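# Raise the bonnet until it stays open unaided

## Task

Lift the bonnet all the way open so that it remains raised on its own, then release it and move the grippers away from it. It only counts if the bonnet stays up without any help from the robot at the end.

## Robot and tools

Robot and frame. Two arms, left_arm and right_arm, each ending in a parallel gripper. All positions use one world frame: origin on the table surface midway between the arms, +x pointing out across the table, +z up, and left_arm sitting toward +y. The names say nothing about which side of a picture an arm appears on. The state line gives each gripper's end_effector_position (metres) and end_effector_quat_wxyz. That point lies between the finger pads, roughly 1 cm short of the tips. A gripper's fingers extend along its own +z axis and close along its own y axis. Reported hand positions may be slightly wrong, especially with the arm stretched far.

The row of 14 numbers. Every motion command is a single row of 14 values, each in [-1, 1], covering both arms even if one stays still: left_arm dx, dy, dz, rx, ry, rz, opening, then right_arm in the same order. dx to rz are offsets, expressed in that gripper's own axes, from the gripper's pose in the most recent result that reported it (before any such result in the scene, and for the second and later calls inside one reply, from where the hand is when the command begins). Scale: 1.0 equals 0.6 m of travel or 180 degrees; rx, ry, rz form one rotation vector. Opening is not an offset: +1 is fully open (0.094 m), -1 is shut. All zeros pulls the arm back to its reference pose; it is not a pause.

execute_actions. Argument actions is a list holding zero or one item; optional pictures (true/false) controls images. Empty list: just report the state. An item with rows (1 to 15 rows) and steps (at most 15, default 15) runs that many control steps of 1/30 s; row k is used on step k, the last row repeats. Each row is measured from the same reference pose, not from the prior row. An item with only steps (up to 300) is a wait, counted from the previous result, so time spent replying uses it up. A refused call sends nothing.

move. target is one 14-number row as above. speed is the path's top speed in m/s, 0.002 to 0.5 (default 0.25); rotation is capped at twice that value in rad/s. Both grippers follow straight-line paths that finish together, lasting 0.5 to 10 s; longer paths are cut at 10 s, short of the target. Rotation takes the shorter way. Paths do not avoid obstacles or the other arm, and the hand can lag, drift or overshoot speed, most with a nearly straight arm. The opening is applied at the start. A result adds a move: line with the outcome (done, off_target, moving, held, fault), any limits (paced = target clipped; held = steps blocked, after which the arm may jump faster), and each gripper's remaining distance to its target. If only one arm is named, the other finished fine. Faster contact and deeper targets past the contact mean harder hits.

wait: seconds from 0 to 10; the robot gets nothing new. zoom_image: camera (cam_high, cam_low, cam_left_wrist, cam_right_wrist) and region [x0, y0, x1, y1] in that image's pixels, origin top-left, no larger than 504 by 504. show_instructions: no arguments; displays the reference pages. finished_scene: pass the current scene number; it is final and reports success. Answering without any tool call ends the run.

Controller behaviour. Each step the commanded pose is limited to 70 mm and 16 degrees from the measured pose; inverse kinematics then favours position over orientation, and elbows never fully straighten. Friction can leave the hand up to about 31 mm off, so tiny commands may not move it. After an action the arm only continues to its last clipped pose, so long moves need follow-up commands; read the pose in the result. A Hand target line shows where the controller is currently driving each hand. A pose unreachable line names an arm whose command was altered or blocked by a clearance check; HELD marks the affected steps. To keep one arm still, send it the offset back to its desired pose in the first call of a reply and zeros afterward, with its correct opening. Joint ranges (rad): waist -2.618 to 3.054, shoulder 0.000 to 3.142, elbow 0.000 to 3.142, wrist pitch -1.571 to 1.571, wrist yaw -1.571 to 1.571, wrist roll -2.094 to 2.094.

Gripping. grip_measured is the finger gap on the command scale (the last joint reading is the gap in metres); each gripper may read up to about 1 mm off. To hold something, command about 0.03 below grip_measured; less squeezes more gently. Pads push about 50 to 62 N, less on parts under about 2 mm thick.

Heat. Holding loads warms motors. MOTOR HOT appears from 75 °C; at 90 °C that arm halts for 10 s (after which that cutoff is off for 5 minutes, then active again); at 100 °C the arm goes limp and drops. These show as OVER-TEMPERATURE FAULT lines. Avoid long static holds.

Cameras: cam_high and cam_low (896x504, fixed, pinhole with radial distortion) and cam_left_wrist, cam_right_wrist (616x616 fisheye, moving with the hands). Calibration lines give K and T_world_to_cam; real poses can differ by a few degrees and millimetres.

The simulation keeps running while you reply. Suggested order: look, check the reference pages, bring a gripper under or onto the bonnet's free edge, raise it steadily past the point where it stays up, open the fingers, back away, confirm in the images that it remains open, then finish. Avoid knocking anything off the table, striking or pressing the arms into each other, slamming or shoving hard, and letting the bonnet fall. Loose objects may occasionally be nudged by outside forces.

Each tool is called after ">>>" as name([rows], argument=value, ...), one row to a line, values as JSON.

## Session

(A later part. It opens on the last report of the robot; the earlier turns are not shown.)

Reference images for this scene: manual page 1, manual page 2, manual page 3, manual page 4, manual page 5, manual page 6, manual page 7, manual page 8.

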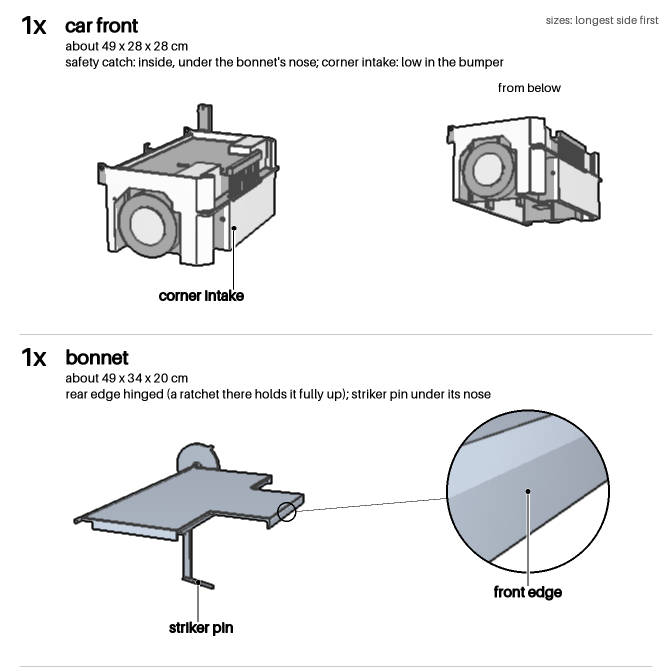

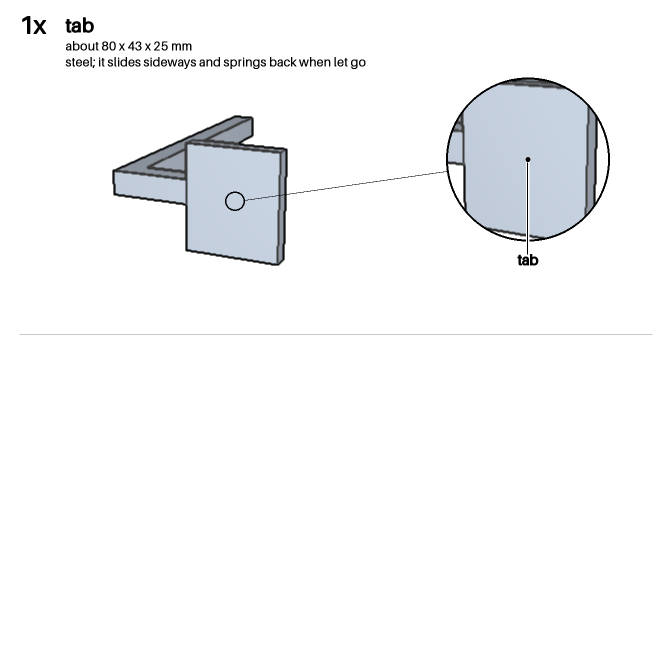

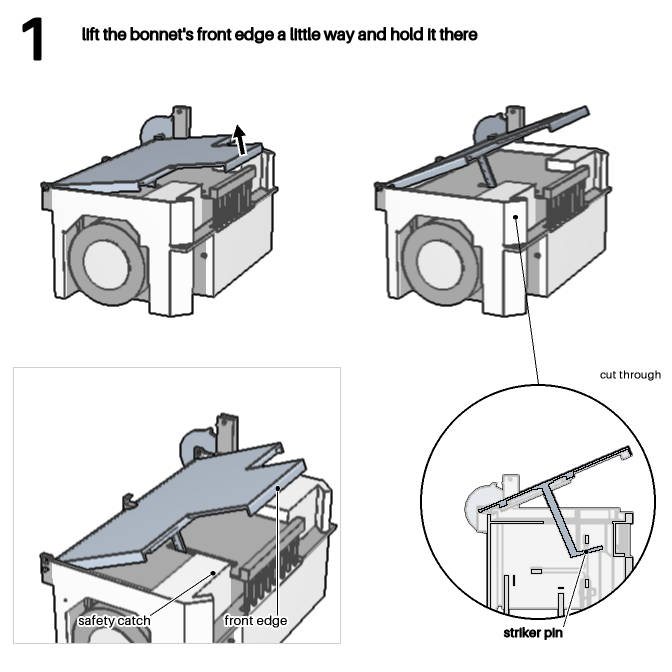

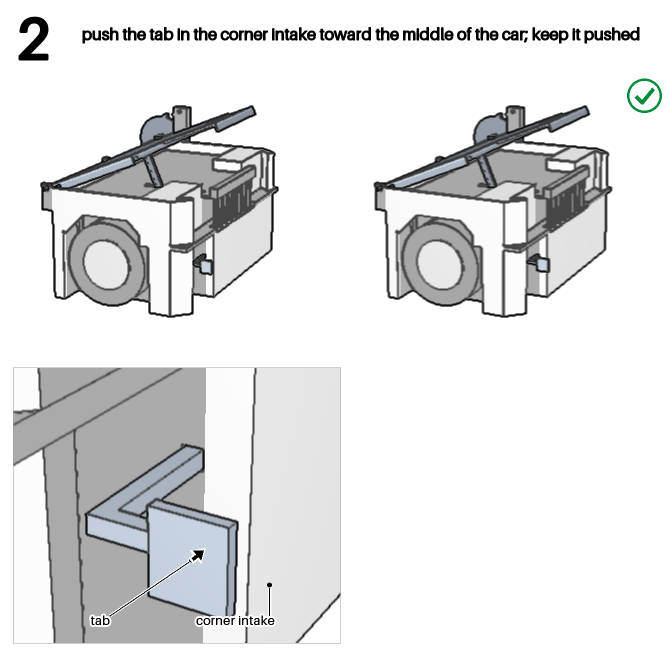

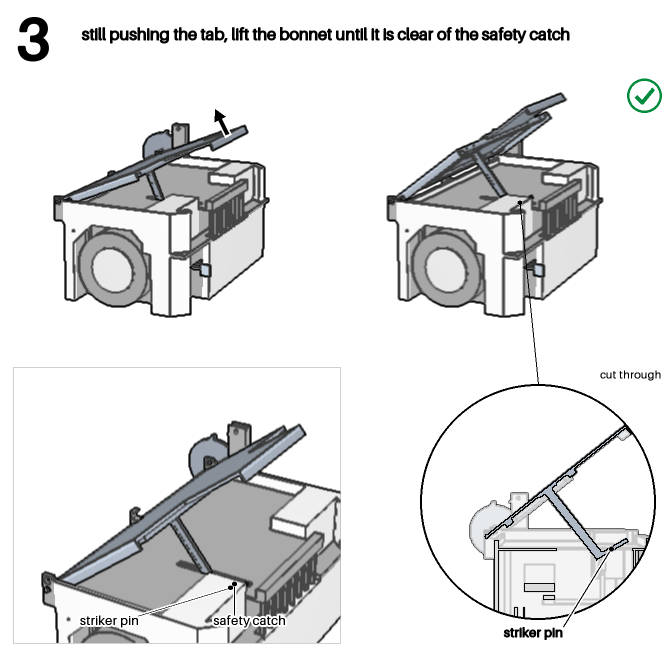

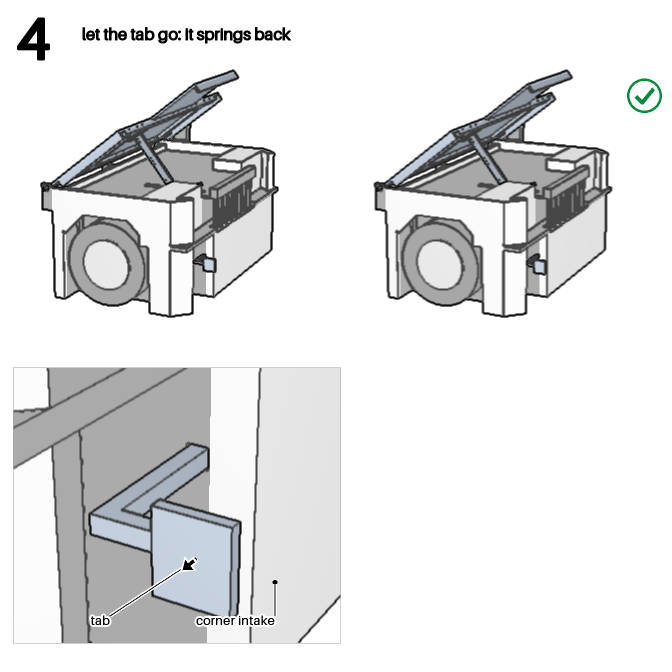

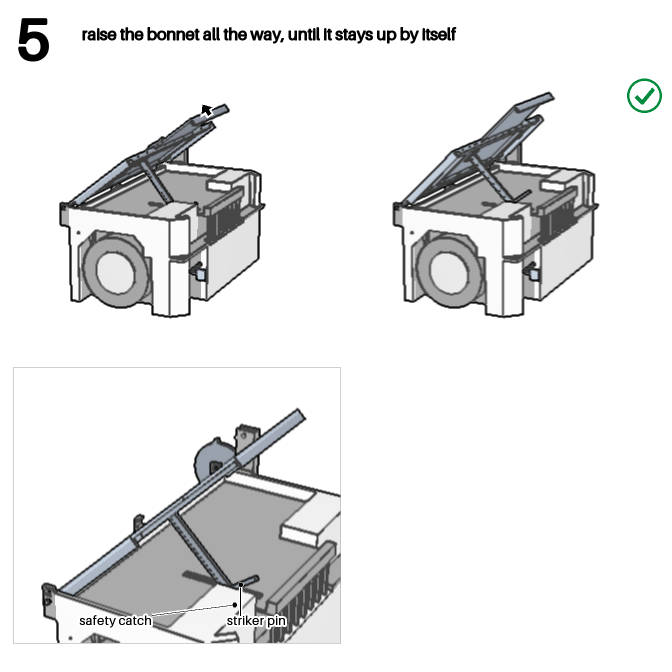

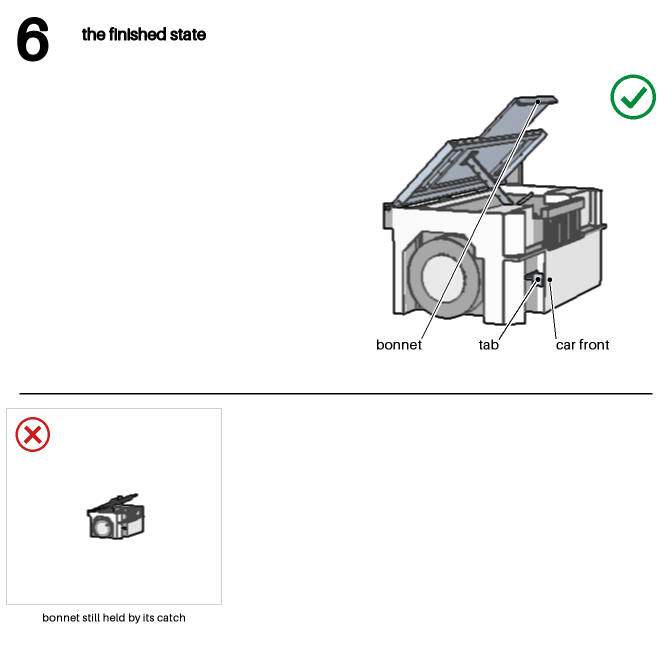

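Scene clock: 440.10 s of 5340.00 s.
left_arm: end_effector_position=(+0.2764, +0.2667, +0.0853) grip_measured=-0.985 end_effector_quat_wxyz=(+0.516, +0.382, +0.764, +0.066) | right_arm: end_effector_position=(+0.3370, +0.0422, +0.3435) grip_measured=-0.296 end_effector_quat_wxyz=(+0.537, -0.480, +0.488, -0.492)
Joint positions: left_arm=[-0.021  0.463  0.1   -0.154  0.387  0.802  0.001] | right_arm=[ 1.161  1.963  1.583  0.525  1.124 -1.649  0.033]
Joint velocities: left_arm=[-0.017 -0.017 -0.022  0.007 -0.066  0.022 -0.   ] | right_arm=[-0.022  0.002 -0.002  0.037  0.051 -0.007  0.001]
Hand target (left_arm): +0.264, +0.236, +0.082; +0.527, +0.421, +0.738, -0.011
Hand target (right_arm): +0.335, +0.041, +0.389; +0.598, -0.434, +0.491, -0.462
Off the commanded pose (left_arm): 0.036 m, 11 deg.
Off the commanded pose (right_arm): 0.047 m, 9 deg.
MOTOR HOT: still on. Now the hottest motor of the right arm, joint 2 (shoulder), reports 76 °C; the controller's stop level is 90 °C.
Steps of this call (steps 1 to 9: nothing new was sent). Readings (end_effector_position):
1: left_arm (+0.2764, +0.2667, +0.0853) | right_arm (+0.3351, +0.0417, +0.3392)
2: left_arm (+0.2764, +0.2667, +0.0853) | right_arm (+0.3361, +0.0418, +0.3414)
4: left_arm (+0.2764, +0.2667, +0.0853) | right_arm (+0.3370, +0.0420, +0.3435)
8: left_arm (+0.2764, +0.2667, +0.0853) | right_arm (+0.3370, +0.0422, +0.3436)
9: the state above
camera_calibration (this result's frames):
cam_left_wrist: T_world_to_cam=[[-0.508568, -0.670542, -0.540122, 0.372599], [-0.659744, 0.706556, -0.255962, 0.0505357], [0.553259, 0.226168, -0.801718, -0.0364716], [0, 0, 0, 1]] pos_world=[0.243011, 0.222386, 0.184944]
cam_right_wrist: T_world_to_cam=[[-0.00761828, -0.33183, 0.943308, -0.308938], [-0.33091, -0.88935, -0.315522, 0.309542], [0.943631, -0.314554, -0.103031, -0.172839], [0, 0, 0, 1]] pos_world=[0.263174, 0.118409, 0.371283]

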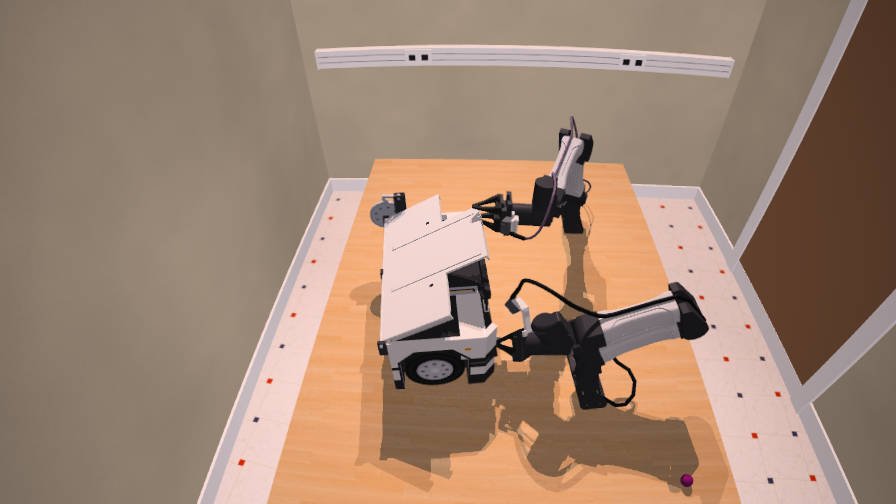

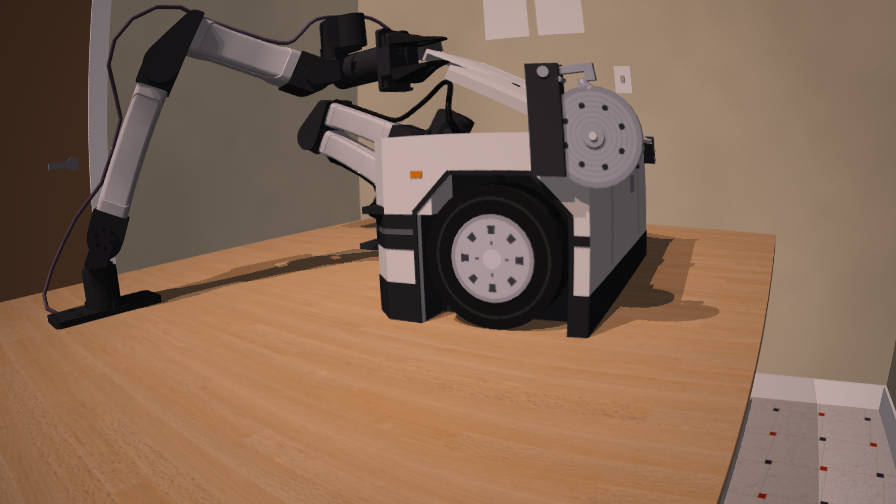

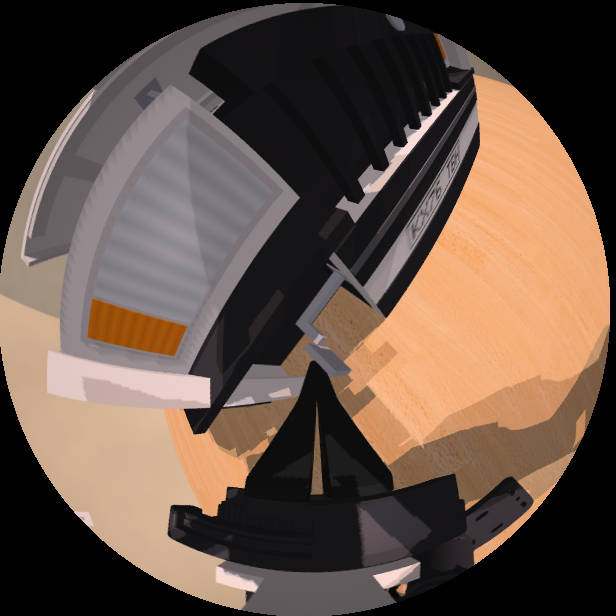

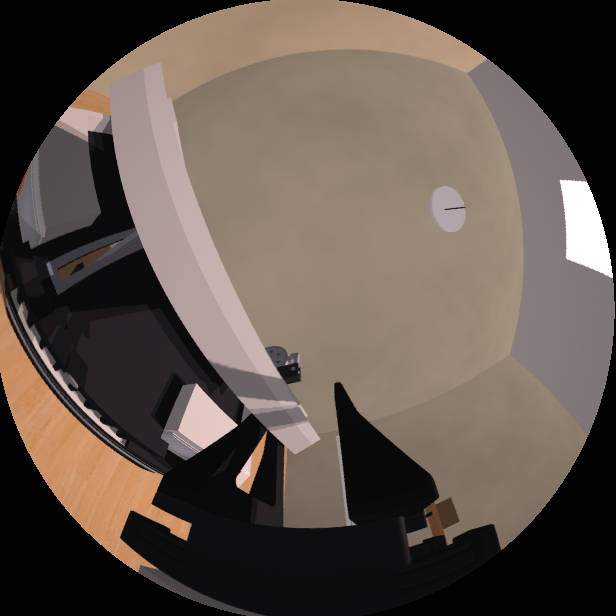

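>>> execute_actions([
  {"rows": [[-0.0277,-0.0525,0.0037,0.0492,-0.0368,-0.0008,-1,-0.011,-0.084,0.010,0.024,-0.006,0.048,-0.3],[-0.0277,-0.0525,0.0037,0.0492,-0.0368,-0.0008,-1,-0.0116,-0.088,0.0128,0.024,-0.006,0.048,-0.3],[-0.0277,-0.0525,0.0037,0.0492,-0.0368,-0.0008,-1,-0.0122,-0.092,0.0156,0.024,-0.006,0.048,-0.3],[-0.0277,-0.0525,0.0037,0.0492,-0.0368,-0.0008,-1,-0.0128,-0.096,0.0184,0.024,-0.007,0.048,-0.3],[-0.0277,-0.0525,0.0037,0.0492,-0.0368,-0.0008,-1,-0.0134,-0.100,0.0212,0.024,-0.007,0.048,-0.3],[-0.0277,-0.0525,0.0037,0.0492,-0.0368,-0.0008,-1,-0.014,-0.104,0.024,0.025,-0.007,0.048,-0.3],[-0.0277,-0.0525,0.0037,0.0492,-0.0368,-0.0008,-1,-0.0146,-0.108,0.0268,0.025,-0.008,0.048,-0.3],[-0.0277,-0.0525,0.0037,0.0492,-0.0368,-0.0008,-1,-0.0152,-0.112,0.0296,0.025,-0.008,0.048,-0.3],[-0.0277,-0.0525,0.0037,0.0492,-0.0368,-0.0008,-1,-0.0158,-0.116,0.0324,0.025,-0.008,0.048,-0.3],[-0.0277,-0.0525,0.0037,0.0492,-0.0368,-0.0008,-1,-0.0164,-0.120,0.0352,0.025,-0.009,0.048,-0.3],[-0.0277,-0.0525,0.0037,0.0492,-0.0368,-0.0008,-1,-0.017,-0.124,0.038,0.026,-0.009,0.048,-0.3],[-0.0277,-0.0525,0.0037,0.0492,-0.0368,-0.0008,-1,-0.0176,-0.128,0.0408,0.026,-0.009,0.048,-0.3],[-0.0277,-0.0525,0.0037,0.0492,-0.0368,-0.0008,-1,-0.0182,-0.132,0.0436,0.026,-0.010,0.048,-0.3],[-0.0277,-0.0525,0.0037,0.0492,-0.0368,-0.0008,-1,-0.0188,-0.136,0.0464,0.026,-0.010,0.048,-0.3],[-0.0277,-0.0525,0.0037,0.0492,-0.0368,-0.0008,-1,-0.0194,-0.140,0.0492,0.026,-0.010,0.048,-0.3]], "steps": 15},
], pictures=false)

>>> wait(seconds=0.3)

Scene clock: 453.97 s of 5340.00 s.
left_arm: end_effector_position=(+0.2764, +0.2667, +0.0853) grip_measured=-0.985 end_effector_quat_wxyz=(+0.516, +0.382, +0.764, +0.066) | right_arm: end_effector_position=(+0.3532, +0.0442, +0.3745) grip_measured=-0.296 end_effector_quat_wxyz=(+0.534, -0.472, +0.493, -0.499)
Joint positions: left_arm=[-0.021  0.463  0.1   -0.154  0.387  0.802  0.001] | right_arm=[ 1.134  2.003  1.757  0.401  1.119 -1.654  0.033]
Joint velocities: left_arm=[ 0.007 -0.012  0.017  0.007  0.022 -0.022 -0.001] | right_arm=[-0.051  0.11   0.452 -0.344 -0.066  0.037  0.001]
Hand target (left_arm): +0.264, +0.236, +0.082; +0.527, +0.420, +0.739, -0.012
Hand target (right_arm): +0.355, +0.042, +0.428; +0.600, -0.426, +0.491, -0.466
Off the commanded pose (left_arm): 0.036 m, 11 deg.
Off the commanded pose (right_arm): 0.056 m, 10 deg.
MOTOR HOT: still on. Now the hottest motor of the right arm, joint 3 (elbow), reports 77 °C; the controller's stop level is 90 °C.
Steps of this call (steps 1 to 90: nothing new was sent; then 10.37 s passed at rest; steps 91 to 105: all 15 steps of this action). Readings (end_effector_position):
91: left_arm (+0.2764, +0.2667, +0.0853) | right_arm (+0.3371, +0.0420, +0.3443)
92: left_arm (+0.2764, +0.2667, +0.0853) | right_arm (+0.3376, +0.0422, +0.3453)
94: left_arm (+0.2764, +0.2667, +0.0853) | right_arm (+0.3392, +0.0423, +0.3488)
98: left_arm (+0.2764, +0.2667, +0.0853) | right_arm (+0.3436, +0.0429, +0.3576)
105: the state above

Scene clock: 454.27 s of 5340.00 s.
left_arm: end_effector_position=(+0.2764, +0.2667, +0.0853) grip_measured=-0.985 end_effector_quat_wxyz=(+0.516, +0.382, +0.764, +0.066) | right_arm: end_effector_position=(+0.3573, +0.0447, +0.3805) grip_measured=-0.296 end_effector_quat_wxyz=(+0.535, -0.475, +0.490, -0.498)
Joint positions: left_arm=[-0.021  0.463  0.1   -0.154  0.387  0.802  0.001] | right_arm=[ 1.125  2.008  1.787  0.371  1.102 -1.654  0.033]
Joint velocities: left_arm=[ 0.012  0.002  0.007 -0.051  0.051  0.007 -0.   ] | right_arm=[ 0.007 -0.002 -0.012 -0.037 -0.007 -0.066  0.001]
Hand target (left_arm): +0.264, +0.236, +0.082; +0.527, +0.420, +0.739, -0.012
Hand target (right_arm): +0.355, +0.042, +0.428; +0.600, -0.426, +0.491, -0.466
Off the commanded pose (left_arm): 0.036 m, 11 deg.
Off the commanded pose (right_arm): 0.050 m, 10 deg.
MOTOR HOT: still on. Now the hottest motor of the right arm, joint 3 (elbow), reports 77 °C; the controller's stop level is 90 °C.
Steps of this call (steps 1 to 9: nothing new was sent). Readings (end_effector_position):
1: left_arm (+0.2764, +0.2667, +0.0853) | right_arm (+0.3548, +0.0443, +0.3770)
2: left_arm (+0.2764, +0.2667, +0.0853) | right_arm (+0.3560, +0.0445, +0.3789)
4: left_arm (+0.2764, +0.2667, +0.0853) | right_arm (+0.3571, +0.0447, +0.3805)
8: left_arm (+0.2764, +0.2667, +0.0853) | right_arm (+0.3573, +0.0447, +0.3804)
9: the state above
camera_calibration (this result's frames):
cam_left_wrist: T_world_to_cam=[[-0.508568, -0.670542, -0.540122, 0.372599], [-0.659744, 0.706556, -0.255962, 0.0505357], [0.553259, 0.226168, -0.801718, -0.0364716], [0, 0, 0, 1]] pos_world=[0.243011, 0.222386, 0.184944]
cam_right_wrist: T_world_to_cam=[[-0.0176931, -0.331003, 0.943464, -0.339266], [-0.342534, -0.884503, -0.316741, 0.334589], [0.939339, -0.328772, -0.0977299, -0.1872], [0, 0, 0, 1]] pos_world=[0.28445, 0.122101, 0.407768]

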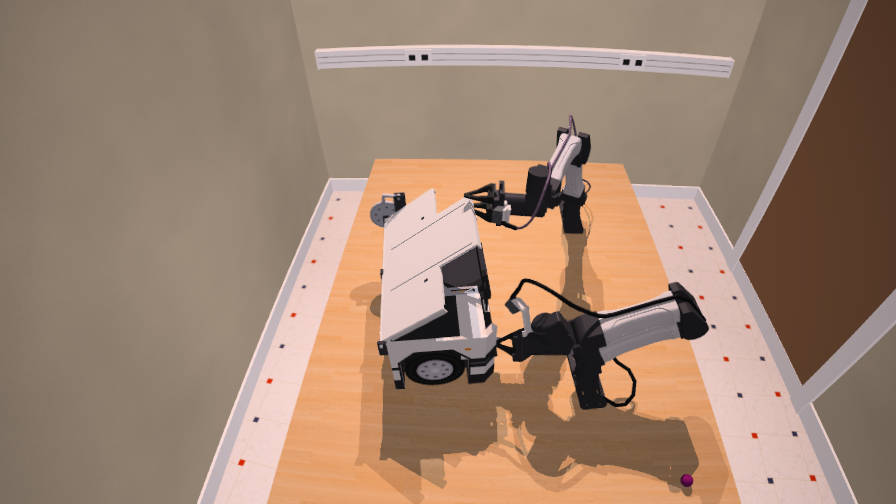

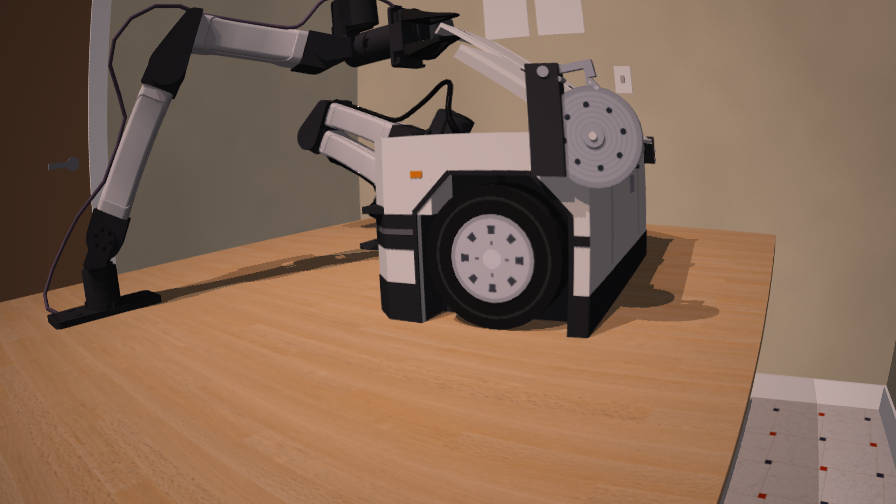

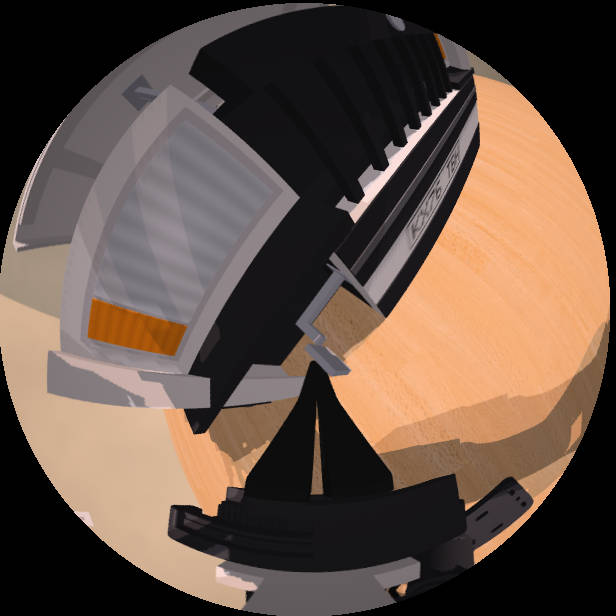

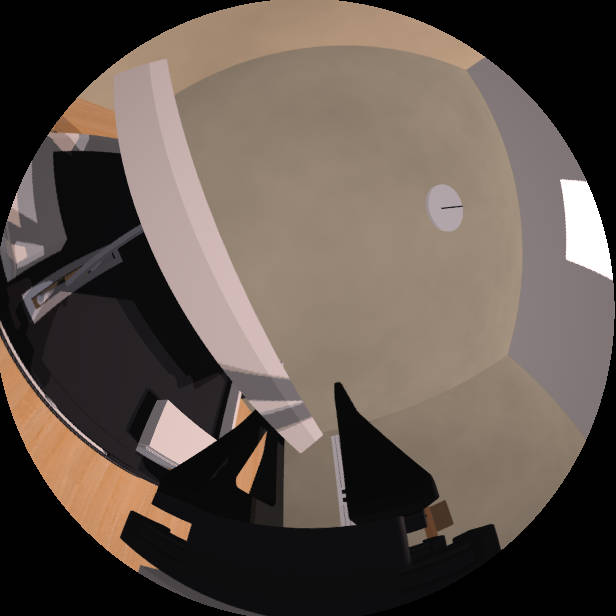

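>>> execute_actions([
  {"rows": [[-0.0277,-0.0525,0.0037,0.0492,-0.0368,-0.0008,-1,-0.012,-0.084,0.022,0.025,-0.008,0.048,-0.3],[-0.0277,-0.0525,0.0037,0.0492,-0.0368,-0.0008,-1,-0.0125,-0.0872,0.0256,0.025,-0.0086,0.048,-0.3],[-0.0277,-0.0525,0.0037,0.0492,-0.0368,-0.0008,-1,-0.013,-0.0904,0.0292,0.025,-0.0092,0.048,-0.3],[-0.0277,-0.0525,0.0037,0.0492,-0.0368,-0.0008,-1,-0.0135,-0.0936,0.0328,0.025,-0.0098,0.048,-0.3],[-0.0277,-0.0525,0.0037,0.0492,-0.0368,-0.0008,-1,-0.014,-0.0968,0.0364,0.025,-0.0104,0.048,-0.3],[-0.0277,-0.0525,0.0037,0.0492,-0.0368,-0.0008,-1,-0.0145,-0.100,0.040,0.025,-0.011,0.048,-0.3],[-0.0277,-0.0525,0.0037,0.0492,-0.0368,-0.0008,-1,-0.015,-0.1032,0.0436,0.025,-0.0116,0.048,-0.3],[-0.0277,-0.0525,0.0037,0.0492,-0.0368,-0.0008,-1,-0.0155,-0.1064,0.0472,0.025,-0.0122,0.048,-0.3],[-0.0277,-0.0525,0.0037,0.0492,-0.0368,-0.0008,-1,-0.016,-0.1096,0.0508,0.025,-0.0128,0.048,-0.3],[-0.0277,-0.0525,0.0037,0.0492,-0.0368,-0.0008,-1,-0.0165,-0.1128,0.0544,0.025,-0.0134,0.048,-0.3],[-0.0277,-0.0525,0.0037,0.0492,-0.0368,-0.0008,-1,-0.017,-0.116,0.058,0.025,-0.014,0.048,-0.3],[-0.0277,-0.0525,0.0037,0.0492,-0.0368,-0.0008,-1,-0.0175,-0.1192,0.0616,0.025,-0.0146,0.048,-0.3],[-0.0277,-0.0525,0.0037,0.0492,-0.0368,-0.0008,-1,-0.018,-0.1224,0.0652,0.025,-0.0152,0.048,-0.3],[-0.0277,-0.0525,0.0037,0.0492,-0.0368,-0.0008,-1,-0.0185,-0.1256,0.0688,0.025,-0.0158,0.048,-0.3],[-0.0277,-0.0525,0.0037,0.0492,-0.0368,-0.0008,-1,-0.019,-0.1288,0.0724,0.025,-0.0164,0.048,-0.3]], "steps": 15},
], pictures=false)

>>> wait(seconds=0.3)

>>> zoom_image(camera="cam_low", region=[520, 40, 660, 160])

Scene clock: 464.50 s of 5340.00 s.
left_arm: end_effector_position=(+0.2764, +0.2667, +0.0853) grip_measured=-0.985 end_effector_quat_wxyz=(+0.516, +0.382, +0.764, +0.066) | right_arm: end_effector_position=(+0.3856, +0.0480, +0.4160) grip_measured=-0.296 end_effector_quat_wxyz=(+0.544, -0.463, +0.494, -0.496)
Joint positions: left_arm=[-0.021  0.463  0.1   -0.154  0.387  0.802  0.001] | right_arm=[ 1.075  2.1    2.049  0.221  1.056 -1.641  0.033]
Joint velocities: left_arm=[-0.007 -0.012 -0.007  0.022  0.037 -0.022 -0.001] | right_arm=[-0.12   0.198  0.603 -0.447 -0.139  0.022 -0.001]
Hand target (left_arm): +0.264, +0.236, +0.082; +0.527, +0.420, +0.739, -0.012
Hand target (right_arm): +0.389, +0.046, +0.458; +0.602, -0.427, +0.488, -0.466
Off the commanded pose (left_arm): 0.036 m, 11 deg.
Off the commanded pose (right_arm): 0.046 m, 9 deg.
MOTOR HOT: still on. Now the hottest motor of the right arm, joint 3 (elbow), reports 77 °C; the controller's stop level is 90 °C.
Steps of this call (steps 1 to 90: nothing new was sent; then 6.73 s passed at rest; steps 91 to 105: all 15 steps of this action). Readings (end_effector_position):
91: left_arm (+0.2764, +0.2667, +0.0853) | right_arm (+0.3578, +0.0450, +0.3809)
92: left_arm (+0.2764, +0.2667, +0.0853) | right_arm (+0.3589, +0.0451, +0.3828)
94: left_arm (+0.2764, +0.2667, +0.0853) | right_arm (+0.3625, +0.0453, +0.3879)
98: left_arm (+0.2764, +0.2667, +0.0853) | right_arm (+0.3706, +0.0461, +0.3987)
105: the state above

Scene clock: 464.80 s of 5340.00 s.
left_arm: end_effector_position=(+0.2764, +0.2667, +0.0853) grip_measured=-0.985 end_effector_quat_wxyz=(+0.516, +0.382, +0.764, +0.066) | right_arm: end_effector_position=(+0.3901, +0.0488, +0.4205) grip_measured=-0.296 end_effector_quat_wxyz=(+0.546, -0.468, +0.490, -0.493)
Joint positions: left_arm=[-0.021  0.463  0.1   -0.154  0.387  0.802  0.001] | right_arm=[ 1.065  2.109  2.087  0.181  1.033 -1.633  0.033]
Joint velocities: left_arm=[ 0.002 -0.002  0.022  0.007  0.066 -0.037  0.   ] | right_arm=[-0.002 -0.012 -0.012 -0.095 -0.007  0.007  0.001]
Hand target (left_arm): +0.264, +0.236, +0.082; +0.527, +0.420, +0.739, -0.012
Hand target (right_arm): +0.389, +0.046, +0.458; +0.602, -0.427, +0.487, -0.466
Off the commanded pose (left_arm): 0.036 m, 11 deg.
Off the commanded pose (right_arm): 0.041 m, 9 deg.
MOTOR HOT: still on. Now the hottest motor of the right arm, joint 3 (elbow), reports 77 °C; the controller's stop level is 90 °C.
Steps of this call (steps 1 to 9: nothing new was sent). Readings (end_effector_position):
1: left_arm (+0.2764, +0.2667, +0.0853) | right_arm (+0.3875, +0.0483, +0.4182)
2: left_arm (+0.2764, +0.2667, +0.0853) | right_arm (+0.3889, +0.0485, +0.4196)
4: left_arm (+0.2764, +0.2667, +0.0853) | right_arm (+0.3899, +0.0488, +0.4207)
8: left_arm (+0.2764, +0.2667, +0.0853) | right_arm (+0.3901, +0.0488, +0.4205)
9: the state above
camera_calibration (this result's frames):
cam_left_wrist: T_world_to_cam=[[-0.508568, -0.670542, -0.540122, 0.372599], [-0.659744, 0.706556, -0.255962, 0.0505357], [0.553259, 0.226168, -0.801718, -0.0364716], [0, 0, 0, 1]] pos_world=[0.243011, 0.222386, 0.184944]
cam_right_wrist: T_world_to_cam=[[-0.0267221, -0.353287, 0.935133, -0.366959], [-0.330243, -0.879825, -0.341829, 0.367661], [0.943517, -0.317956, -0.0931599, -0.216844], [0, 0, 0, 1]] pos_world=[0.316208, 0.124889, 0.448631]

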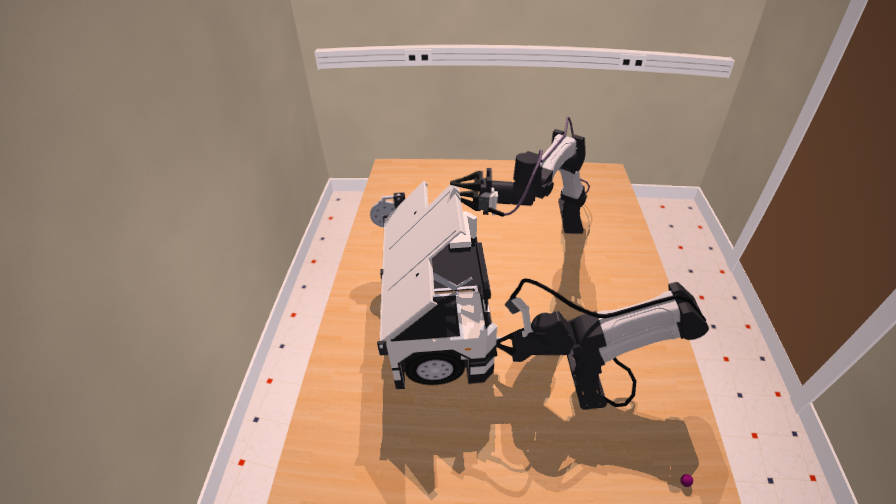

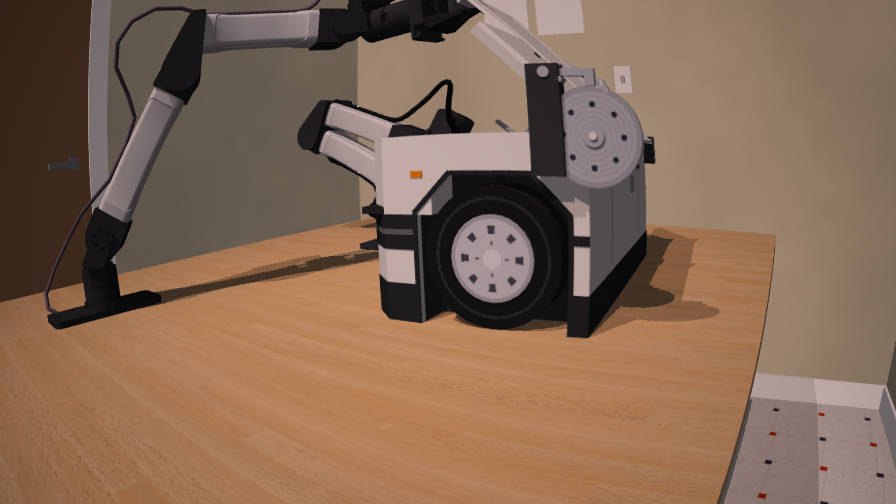

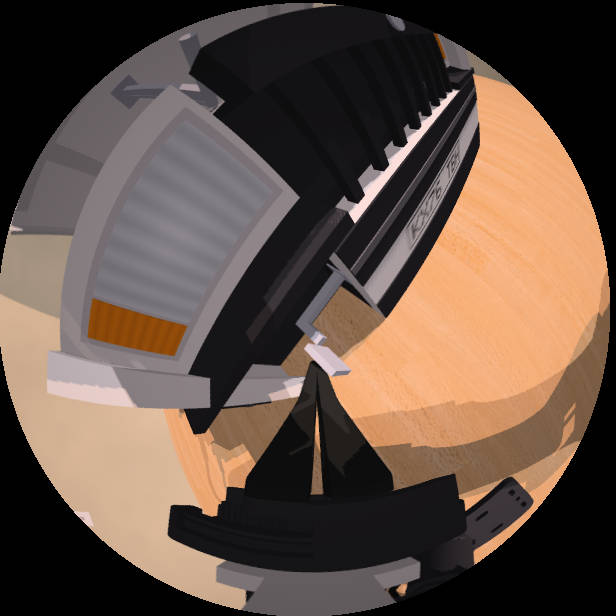

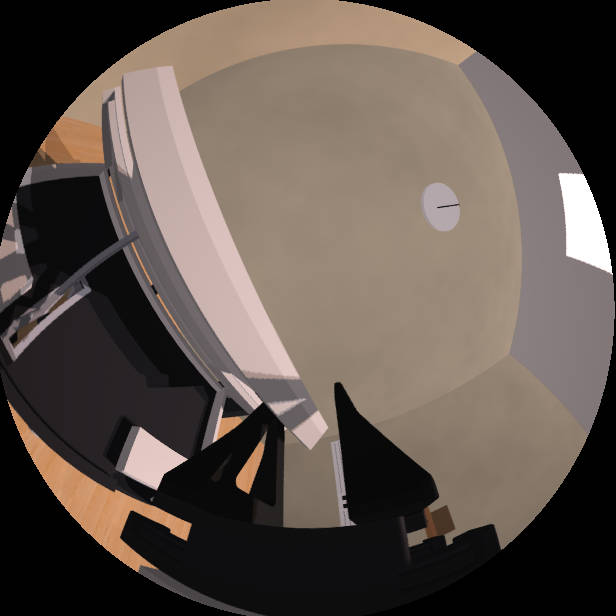

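Region (520, 40, 660, 160) of cam_low's 896x504 image, scaled by 3.600, with more detail than that image has; it fills the top 432 rows of this view, and the rest is white.

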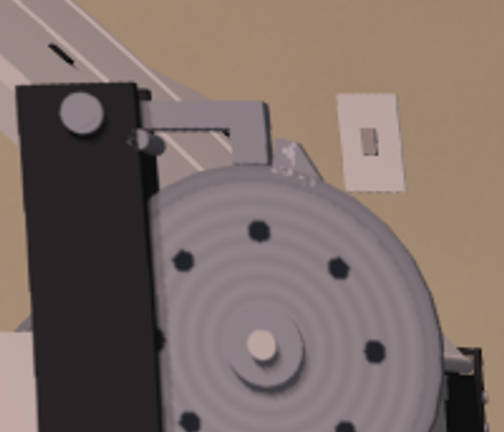

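>>> execute_actions([
  {"rows": [[-0.0247,-0.0480,0.0028,0.0459,-0.0343,0,-1,-0.004,-0.060,0.008,0.021,-0.007,0.040,-0.3],[-0.0218,-0.0434,0.0019,0.0426,-0.0319,0,-1,-0.004,-0.056,0.0075,0.0195,-0.0065,0.037,-0.3],[-0.0188,-0.0389,0.0010,0.0394,-0.0294,0,-1,-0.003,-0.052,0.007,0.018,-0.006,0.034,-0.3],[-0.0158,-0.0343,0.0001,0.0361,-0.0270,0,-1,-0.003,-0.048,0.0065,0.0165,-0.0055,0.031,-0.3],[-0.0129,-0.0298,-0.0008,0.0328,-0.0245,0,-1,-0.003,-0.044,0.006,0.015,-0.005,0.028,-0.3],[-0.0099,-0.0252,-0.0017,0.0295,-0.0221,0,-1,-0.002,-0.040,0.0055,0.0135,-0.0045,0.026,-0.3],[-0.0069,-0.0207,-0.0026,0.0262,-0.0196,0,-1,-0.002,-0.036,0.005,0.012,-0.004,0.023,-0.3],[-0.0040,-0.0161,-0.0036,0.0230,-0.0172,0,-1,-0.002,-0.032,0.0045,0.0105,-0.0035,0.020,-0.3],[-0.0010,-0.0116,-0.0045,0.0197,-0.0147,0,-1,-0.002,-0.028,0.004,0.009,-0.003,0.017,-0.3],[0.0020,-0.0070,-0.0054,0.0164,-0.0123,0,-1,-0.001,-0.024,0.0035,0.0075,-0.0025,0.014,-0.3],[0.0049,-0.0025,-0.0063,0.0131,-0.0098,0,-1,-0.001,-0.020,0.003,0.006,-0.002,0.011,-0.3],[0.0079,0.0021,-0.0072,0.0098,-0.0074,0,-1,-0.001,-0.016,0.0025,0.0045,-0.0015,0.009,-0.3],[0.0109,0.0066,-0.0081,0.0066,-0.0049,0,-1,0,-0.012,0.002,0.003,-0.001,0.006,-0.3],[0.0138,0.0112,-0.0090,0.0033,-0.0025,0,-1,0,-0.008,0.0015,0.0015,0,0.003,-0.3],[0.0168,0.0157,-0.0099,0,0,0,-1,0,-0.004,0.001,0,0,0,-0.3]], "steps": 15},
], pictures=false)

>>> execute_actions([
  {"rows": [[0.010,0.010,-0.006,0,0,0,-1,0,0,0,0,0,0,-0.27],[0.012,0.013,-0.008,0,0,0,-1,0,0,0,0,0,0,-0.24],[0.014,0.016,-0.010,0,0,0,-1,0,0,0,0,0,0,-0.21],[0.016,0.019,-0.012,0,0,0,-1,0,0,0,0,0,0,-0.18],[0.018,0.022,-0.014,0,0,0,-1,0,0,0,0,0,0,-0.15],[0.020,0.025,-0.016,0,0,0,-1,0,0,0,0,0,0,-0.12],[0.022,0.028,-0.018,0,0,0,-1,0,0,0,0,0,0,-0.09],[0.024,0.031,-0.020,0,0,0,-1,0,0,0,0,0,0,-0.06],[0.026,0.034,-0.022,0,0,0,-1,0,0,0,0,0,0,-0.02],[0.027,0.037,-0.024,0,0,0,-1,0,0,0,0,0,0,0.02],[0.028,0.040,-0.026,0,0,0,-1,0,0,0,0,0,0,0.07],[0.029,0.043,-0.028,0,0,0,-1,0,0,0,0,0,0,0.12],[0.030,0.046,-0.030,0,0,0,-1,0,0,0,0,0,0,0.18],[0.030,0.048,-0.032,0,0,0,-1,0,0,0,0,0,0,0.24],[0.030,0.050,-0.034,0,0,0,-1,0,0,0,0,0,0,0.30]], "steps": 15},
])

>>> zoom_image(camera="cam_low", region=[420, 0, 660, 160])

Scene clock: 487.47 s of 5340.00 s.
left_arm: end_effector_position=(+0.2759, +0.2818, +0.0858) grip_measured=-0.985 end_effector_quat_wxyz=(+0.519, +0.371, +0.766, +0.073) | right_arm: end_effector_position=(+0.3905, +0.0490, +0.4185) grip_measured=-0.297 end_effector_quat_wxyz=(+0.539, -0.472, +0.491, -0.495)
Joint positions: left_arm=[ 0.1    0.463  0.1   -0.167  0.471  0.852  0.001] | right_arm=[ 1.065  2.114  2.099  0.157  1.04  -1.63   0.033]
Joint velocities: left_arm=[ 0.276 -0.022  0.007 -0.037  0.242  0.125 -0.001] | right_arm=[-0.002  0.017 -0.007 -0.022 -0.037 -0.037 -0.   ]
Hand target (left_arm): +0.275, +0.282, +0.085; +0.516, +0.381, +0.764, +0.068
Hand target (right_arm): +0.390, +0.049, +0.423; +0.546, -0.468, +0.490, -0.493
Off the commanded pose (left_arm): 0.002 m, 2 deg.
Off the commanded pose (right_arm): 0.004 m, 1 deg.
MOTOR HOT: still on. Now the hottest motor of the right arm, joint 2 (shoulder), reports 78 °C; the controller's stop level is 90 °C.
Steps of this call (steps 1 to 90: nothing new was sent; then 19.17 s passed at rest; steps 91 to 105: all 15 steps of this action). Readings (end_effector_position):
91: left_arm (+0.2764, +0.2668, +0.0853) | right_arm (+0.3901, +0.0488, +0.4206)
92: left_arm (+0.2764, +0.2670, +0.0854) | right_arm (+0.3904, +0.0488, +0.4204)
94: left_arm (+0.2763, +0.2677, +0.0855) | right_arm (+0.3906, +0.0487, +0.4201)
98: left_arm (+0.2759, +0.2717, +0.0852) | right_arm (+0.3906, +0.0488, +0.4196)
105: the state above

Scene clock: 487.97 s of 5340.00 s.
left_arm: end_effector_position=(+0.2728, +0.3237, +0.0928) grip_measured=-0.985 end_effector_quat_wxyz=(+0.518, +0.349, +0.775, +0.093) | right_arm: end_effector_position=(+0.3877, +0.0503, +0.4183) grip_measured=+0.266 end_effector_quat_wxyz=(+0.539, -0.472, +0.492, -0.495)
Joint positions: left_arm=[ 0.421  0.549  0.153 -0.219  0.688  1.022  0.001] | right_arm=[ 1.072  2.114  2.099  0.157  1.048 -1.63   0.059]
Joint velocities: left_arm=[ 0.422  0.188  0.208 -0.154  0.432  0.359  0.   ] | right_arm=[-0.012 -0.007 -0.002  0.081  0.007  0.007  0.062]
Hand target (left_arm): +0.271, +0.320, +0.097; +0.520, +0.368, +0.767, +0.079
Hand target (right_arm): +0.390, +0.049, +0.419; +0.539, -0.472, +0.491, -0.495
Off the commanded pose (left_arm): 0.006 m, 4 deg.
Off the commanded pose (right_arm): 0.003 m, 0 deg.
MOTOR HOT: still on. Now the hottest motor of the right arm, joint 2 (shoulder), reports 78 °C; the controller's stop level is 90 °C.
Steps of this call (steps 1 to 15: all 15 steps of this action). Readings (end_effector_position):
1: left_arm (+0.2759, +0.2839, +0.0863) | right_arm (+0.3902, +0.0491, +0.4182)
2: left_arm (+0.2761, +0.2883, +0.0867) | right_arm (+0.3898, +0.0491, +0.4181)
4: left_arm (+0.2762, +0.2973, +0.0875) | right_arm (+0.3888, +0.0490, +0.4178)
8: left_arm (+0.2733, +0.3073, +0.0847) | right_arm (+0.3876, +0.0493, +0.4174)
15: the state above
camera_calibration (this result's frames):
cam_left_wrist: T_world_to_cam=[[-0.440068, -0.709692, -0.550162, 0.408007], [-0.714681, 0.647751, -0.263914, 0.0445199], [0.543665, 0.27705, -0.792257, -0.0561116], [0, 0, 0, 1]] pos_world=[0.241874, 0.276267, 0.191764]
cam_right_wrist: T_world_to_cam=[[-0.0195279, -0.342844, 0.939189, -0.369525], [-0.339705, -0.881209, -0.328742, 0.365686], [0.940329, -0.325467, -0.0992579, -0.210148], [0, 0, 0, 1]] pos_world=[0.314617, 0.12716, 0.446412]

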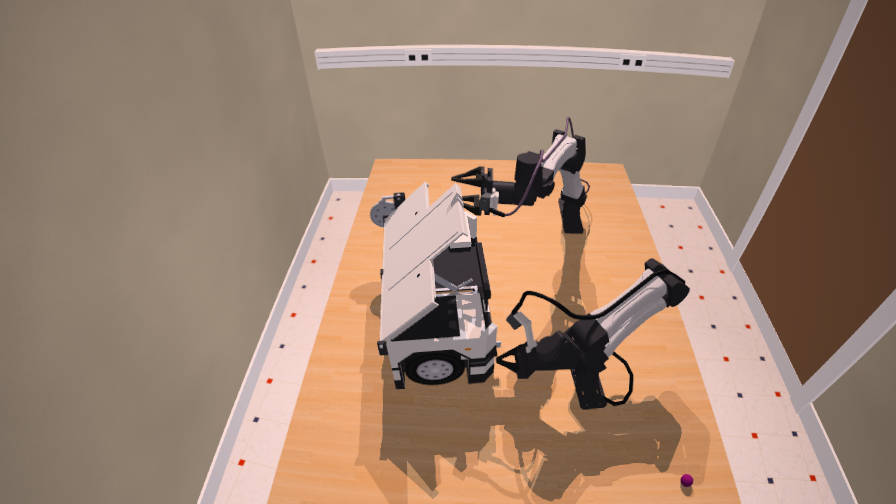

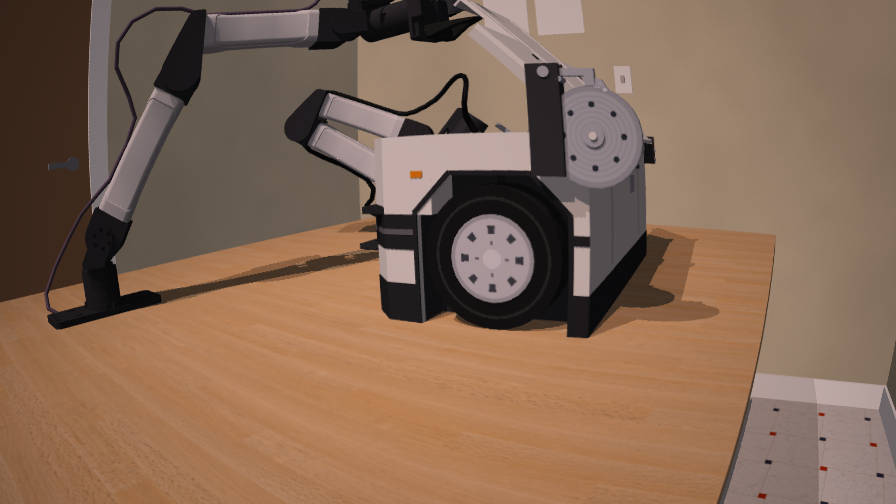

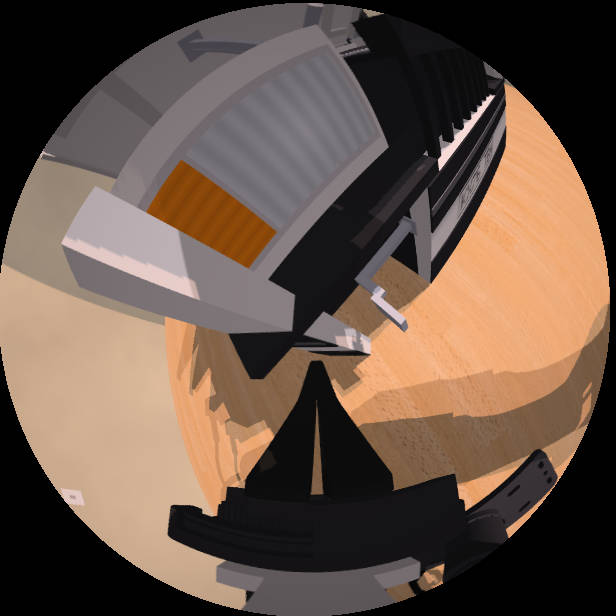

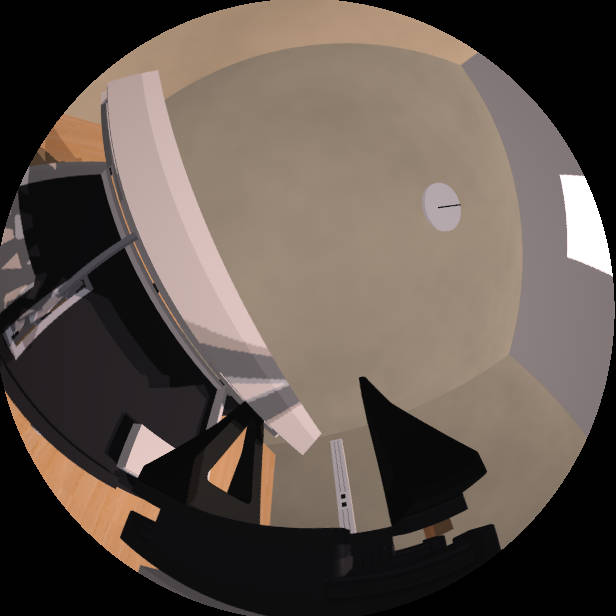

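Region (420, 0, 660, 160) of cam_low's 896x504 image, scaled by 2.100, with more detail than that image has.

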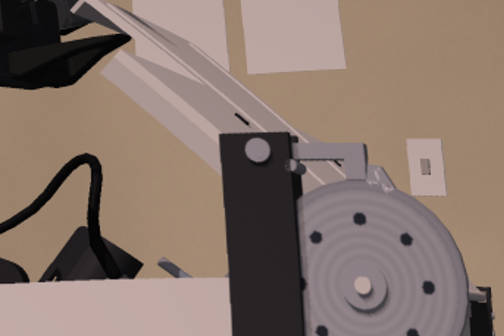

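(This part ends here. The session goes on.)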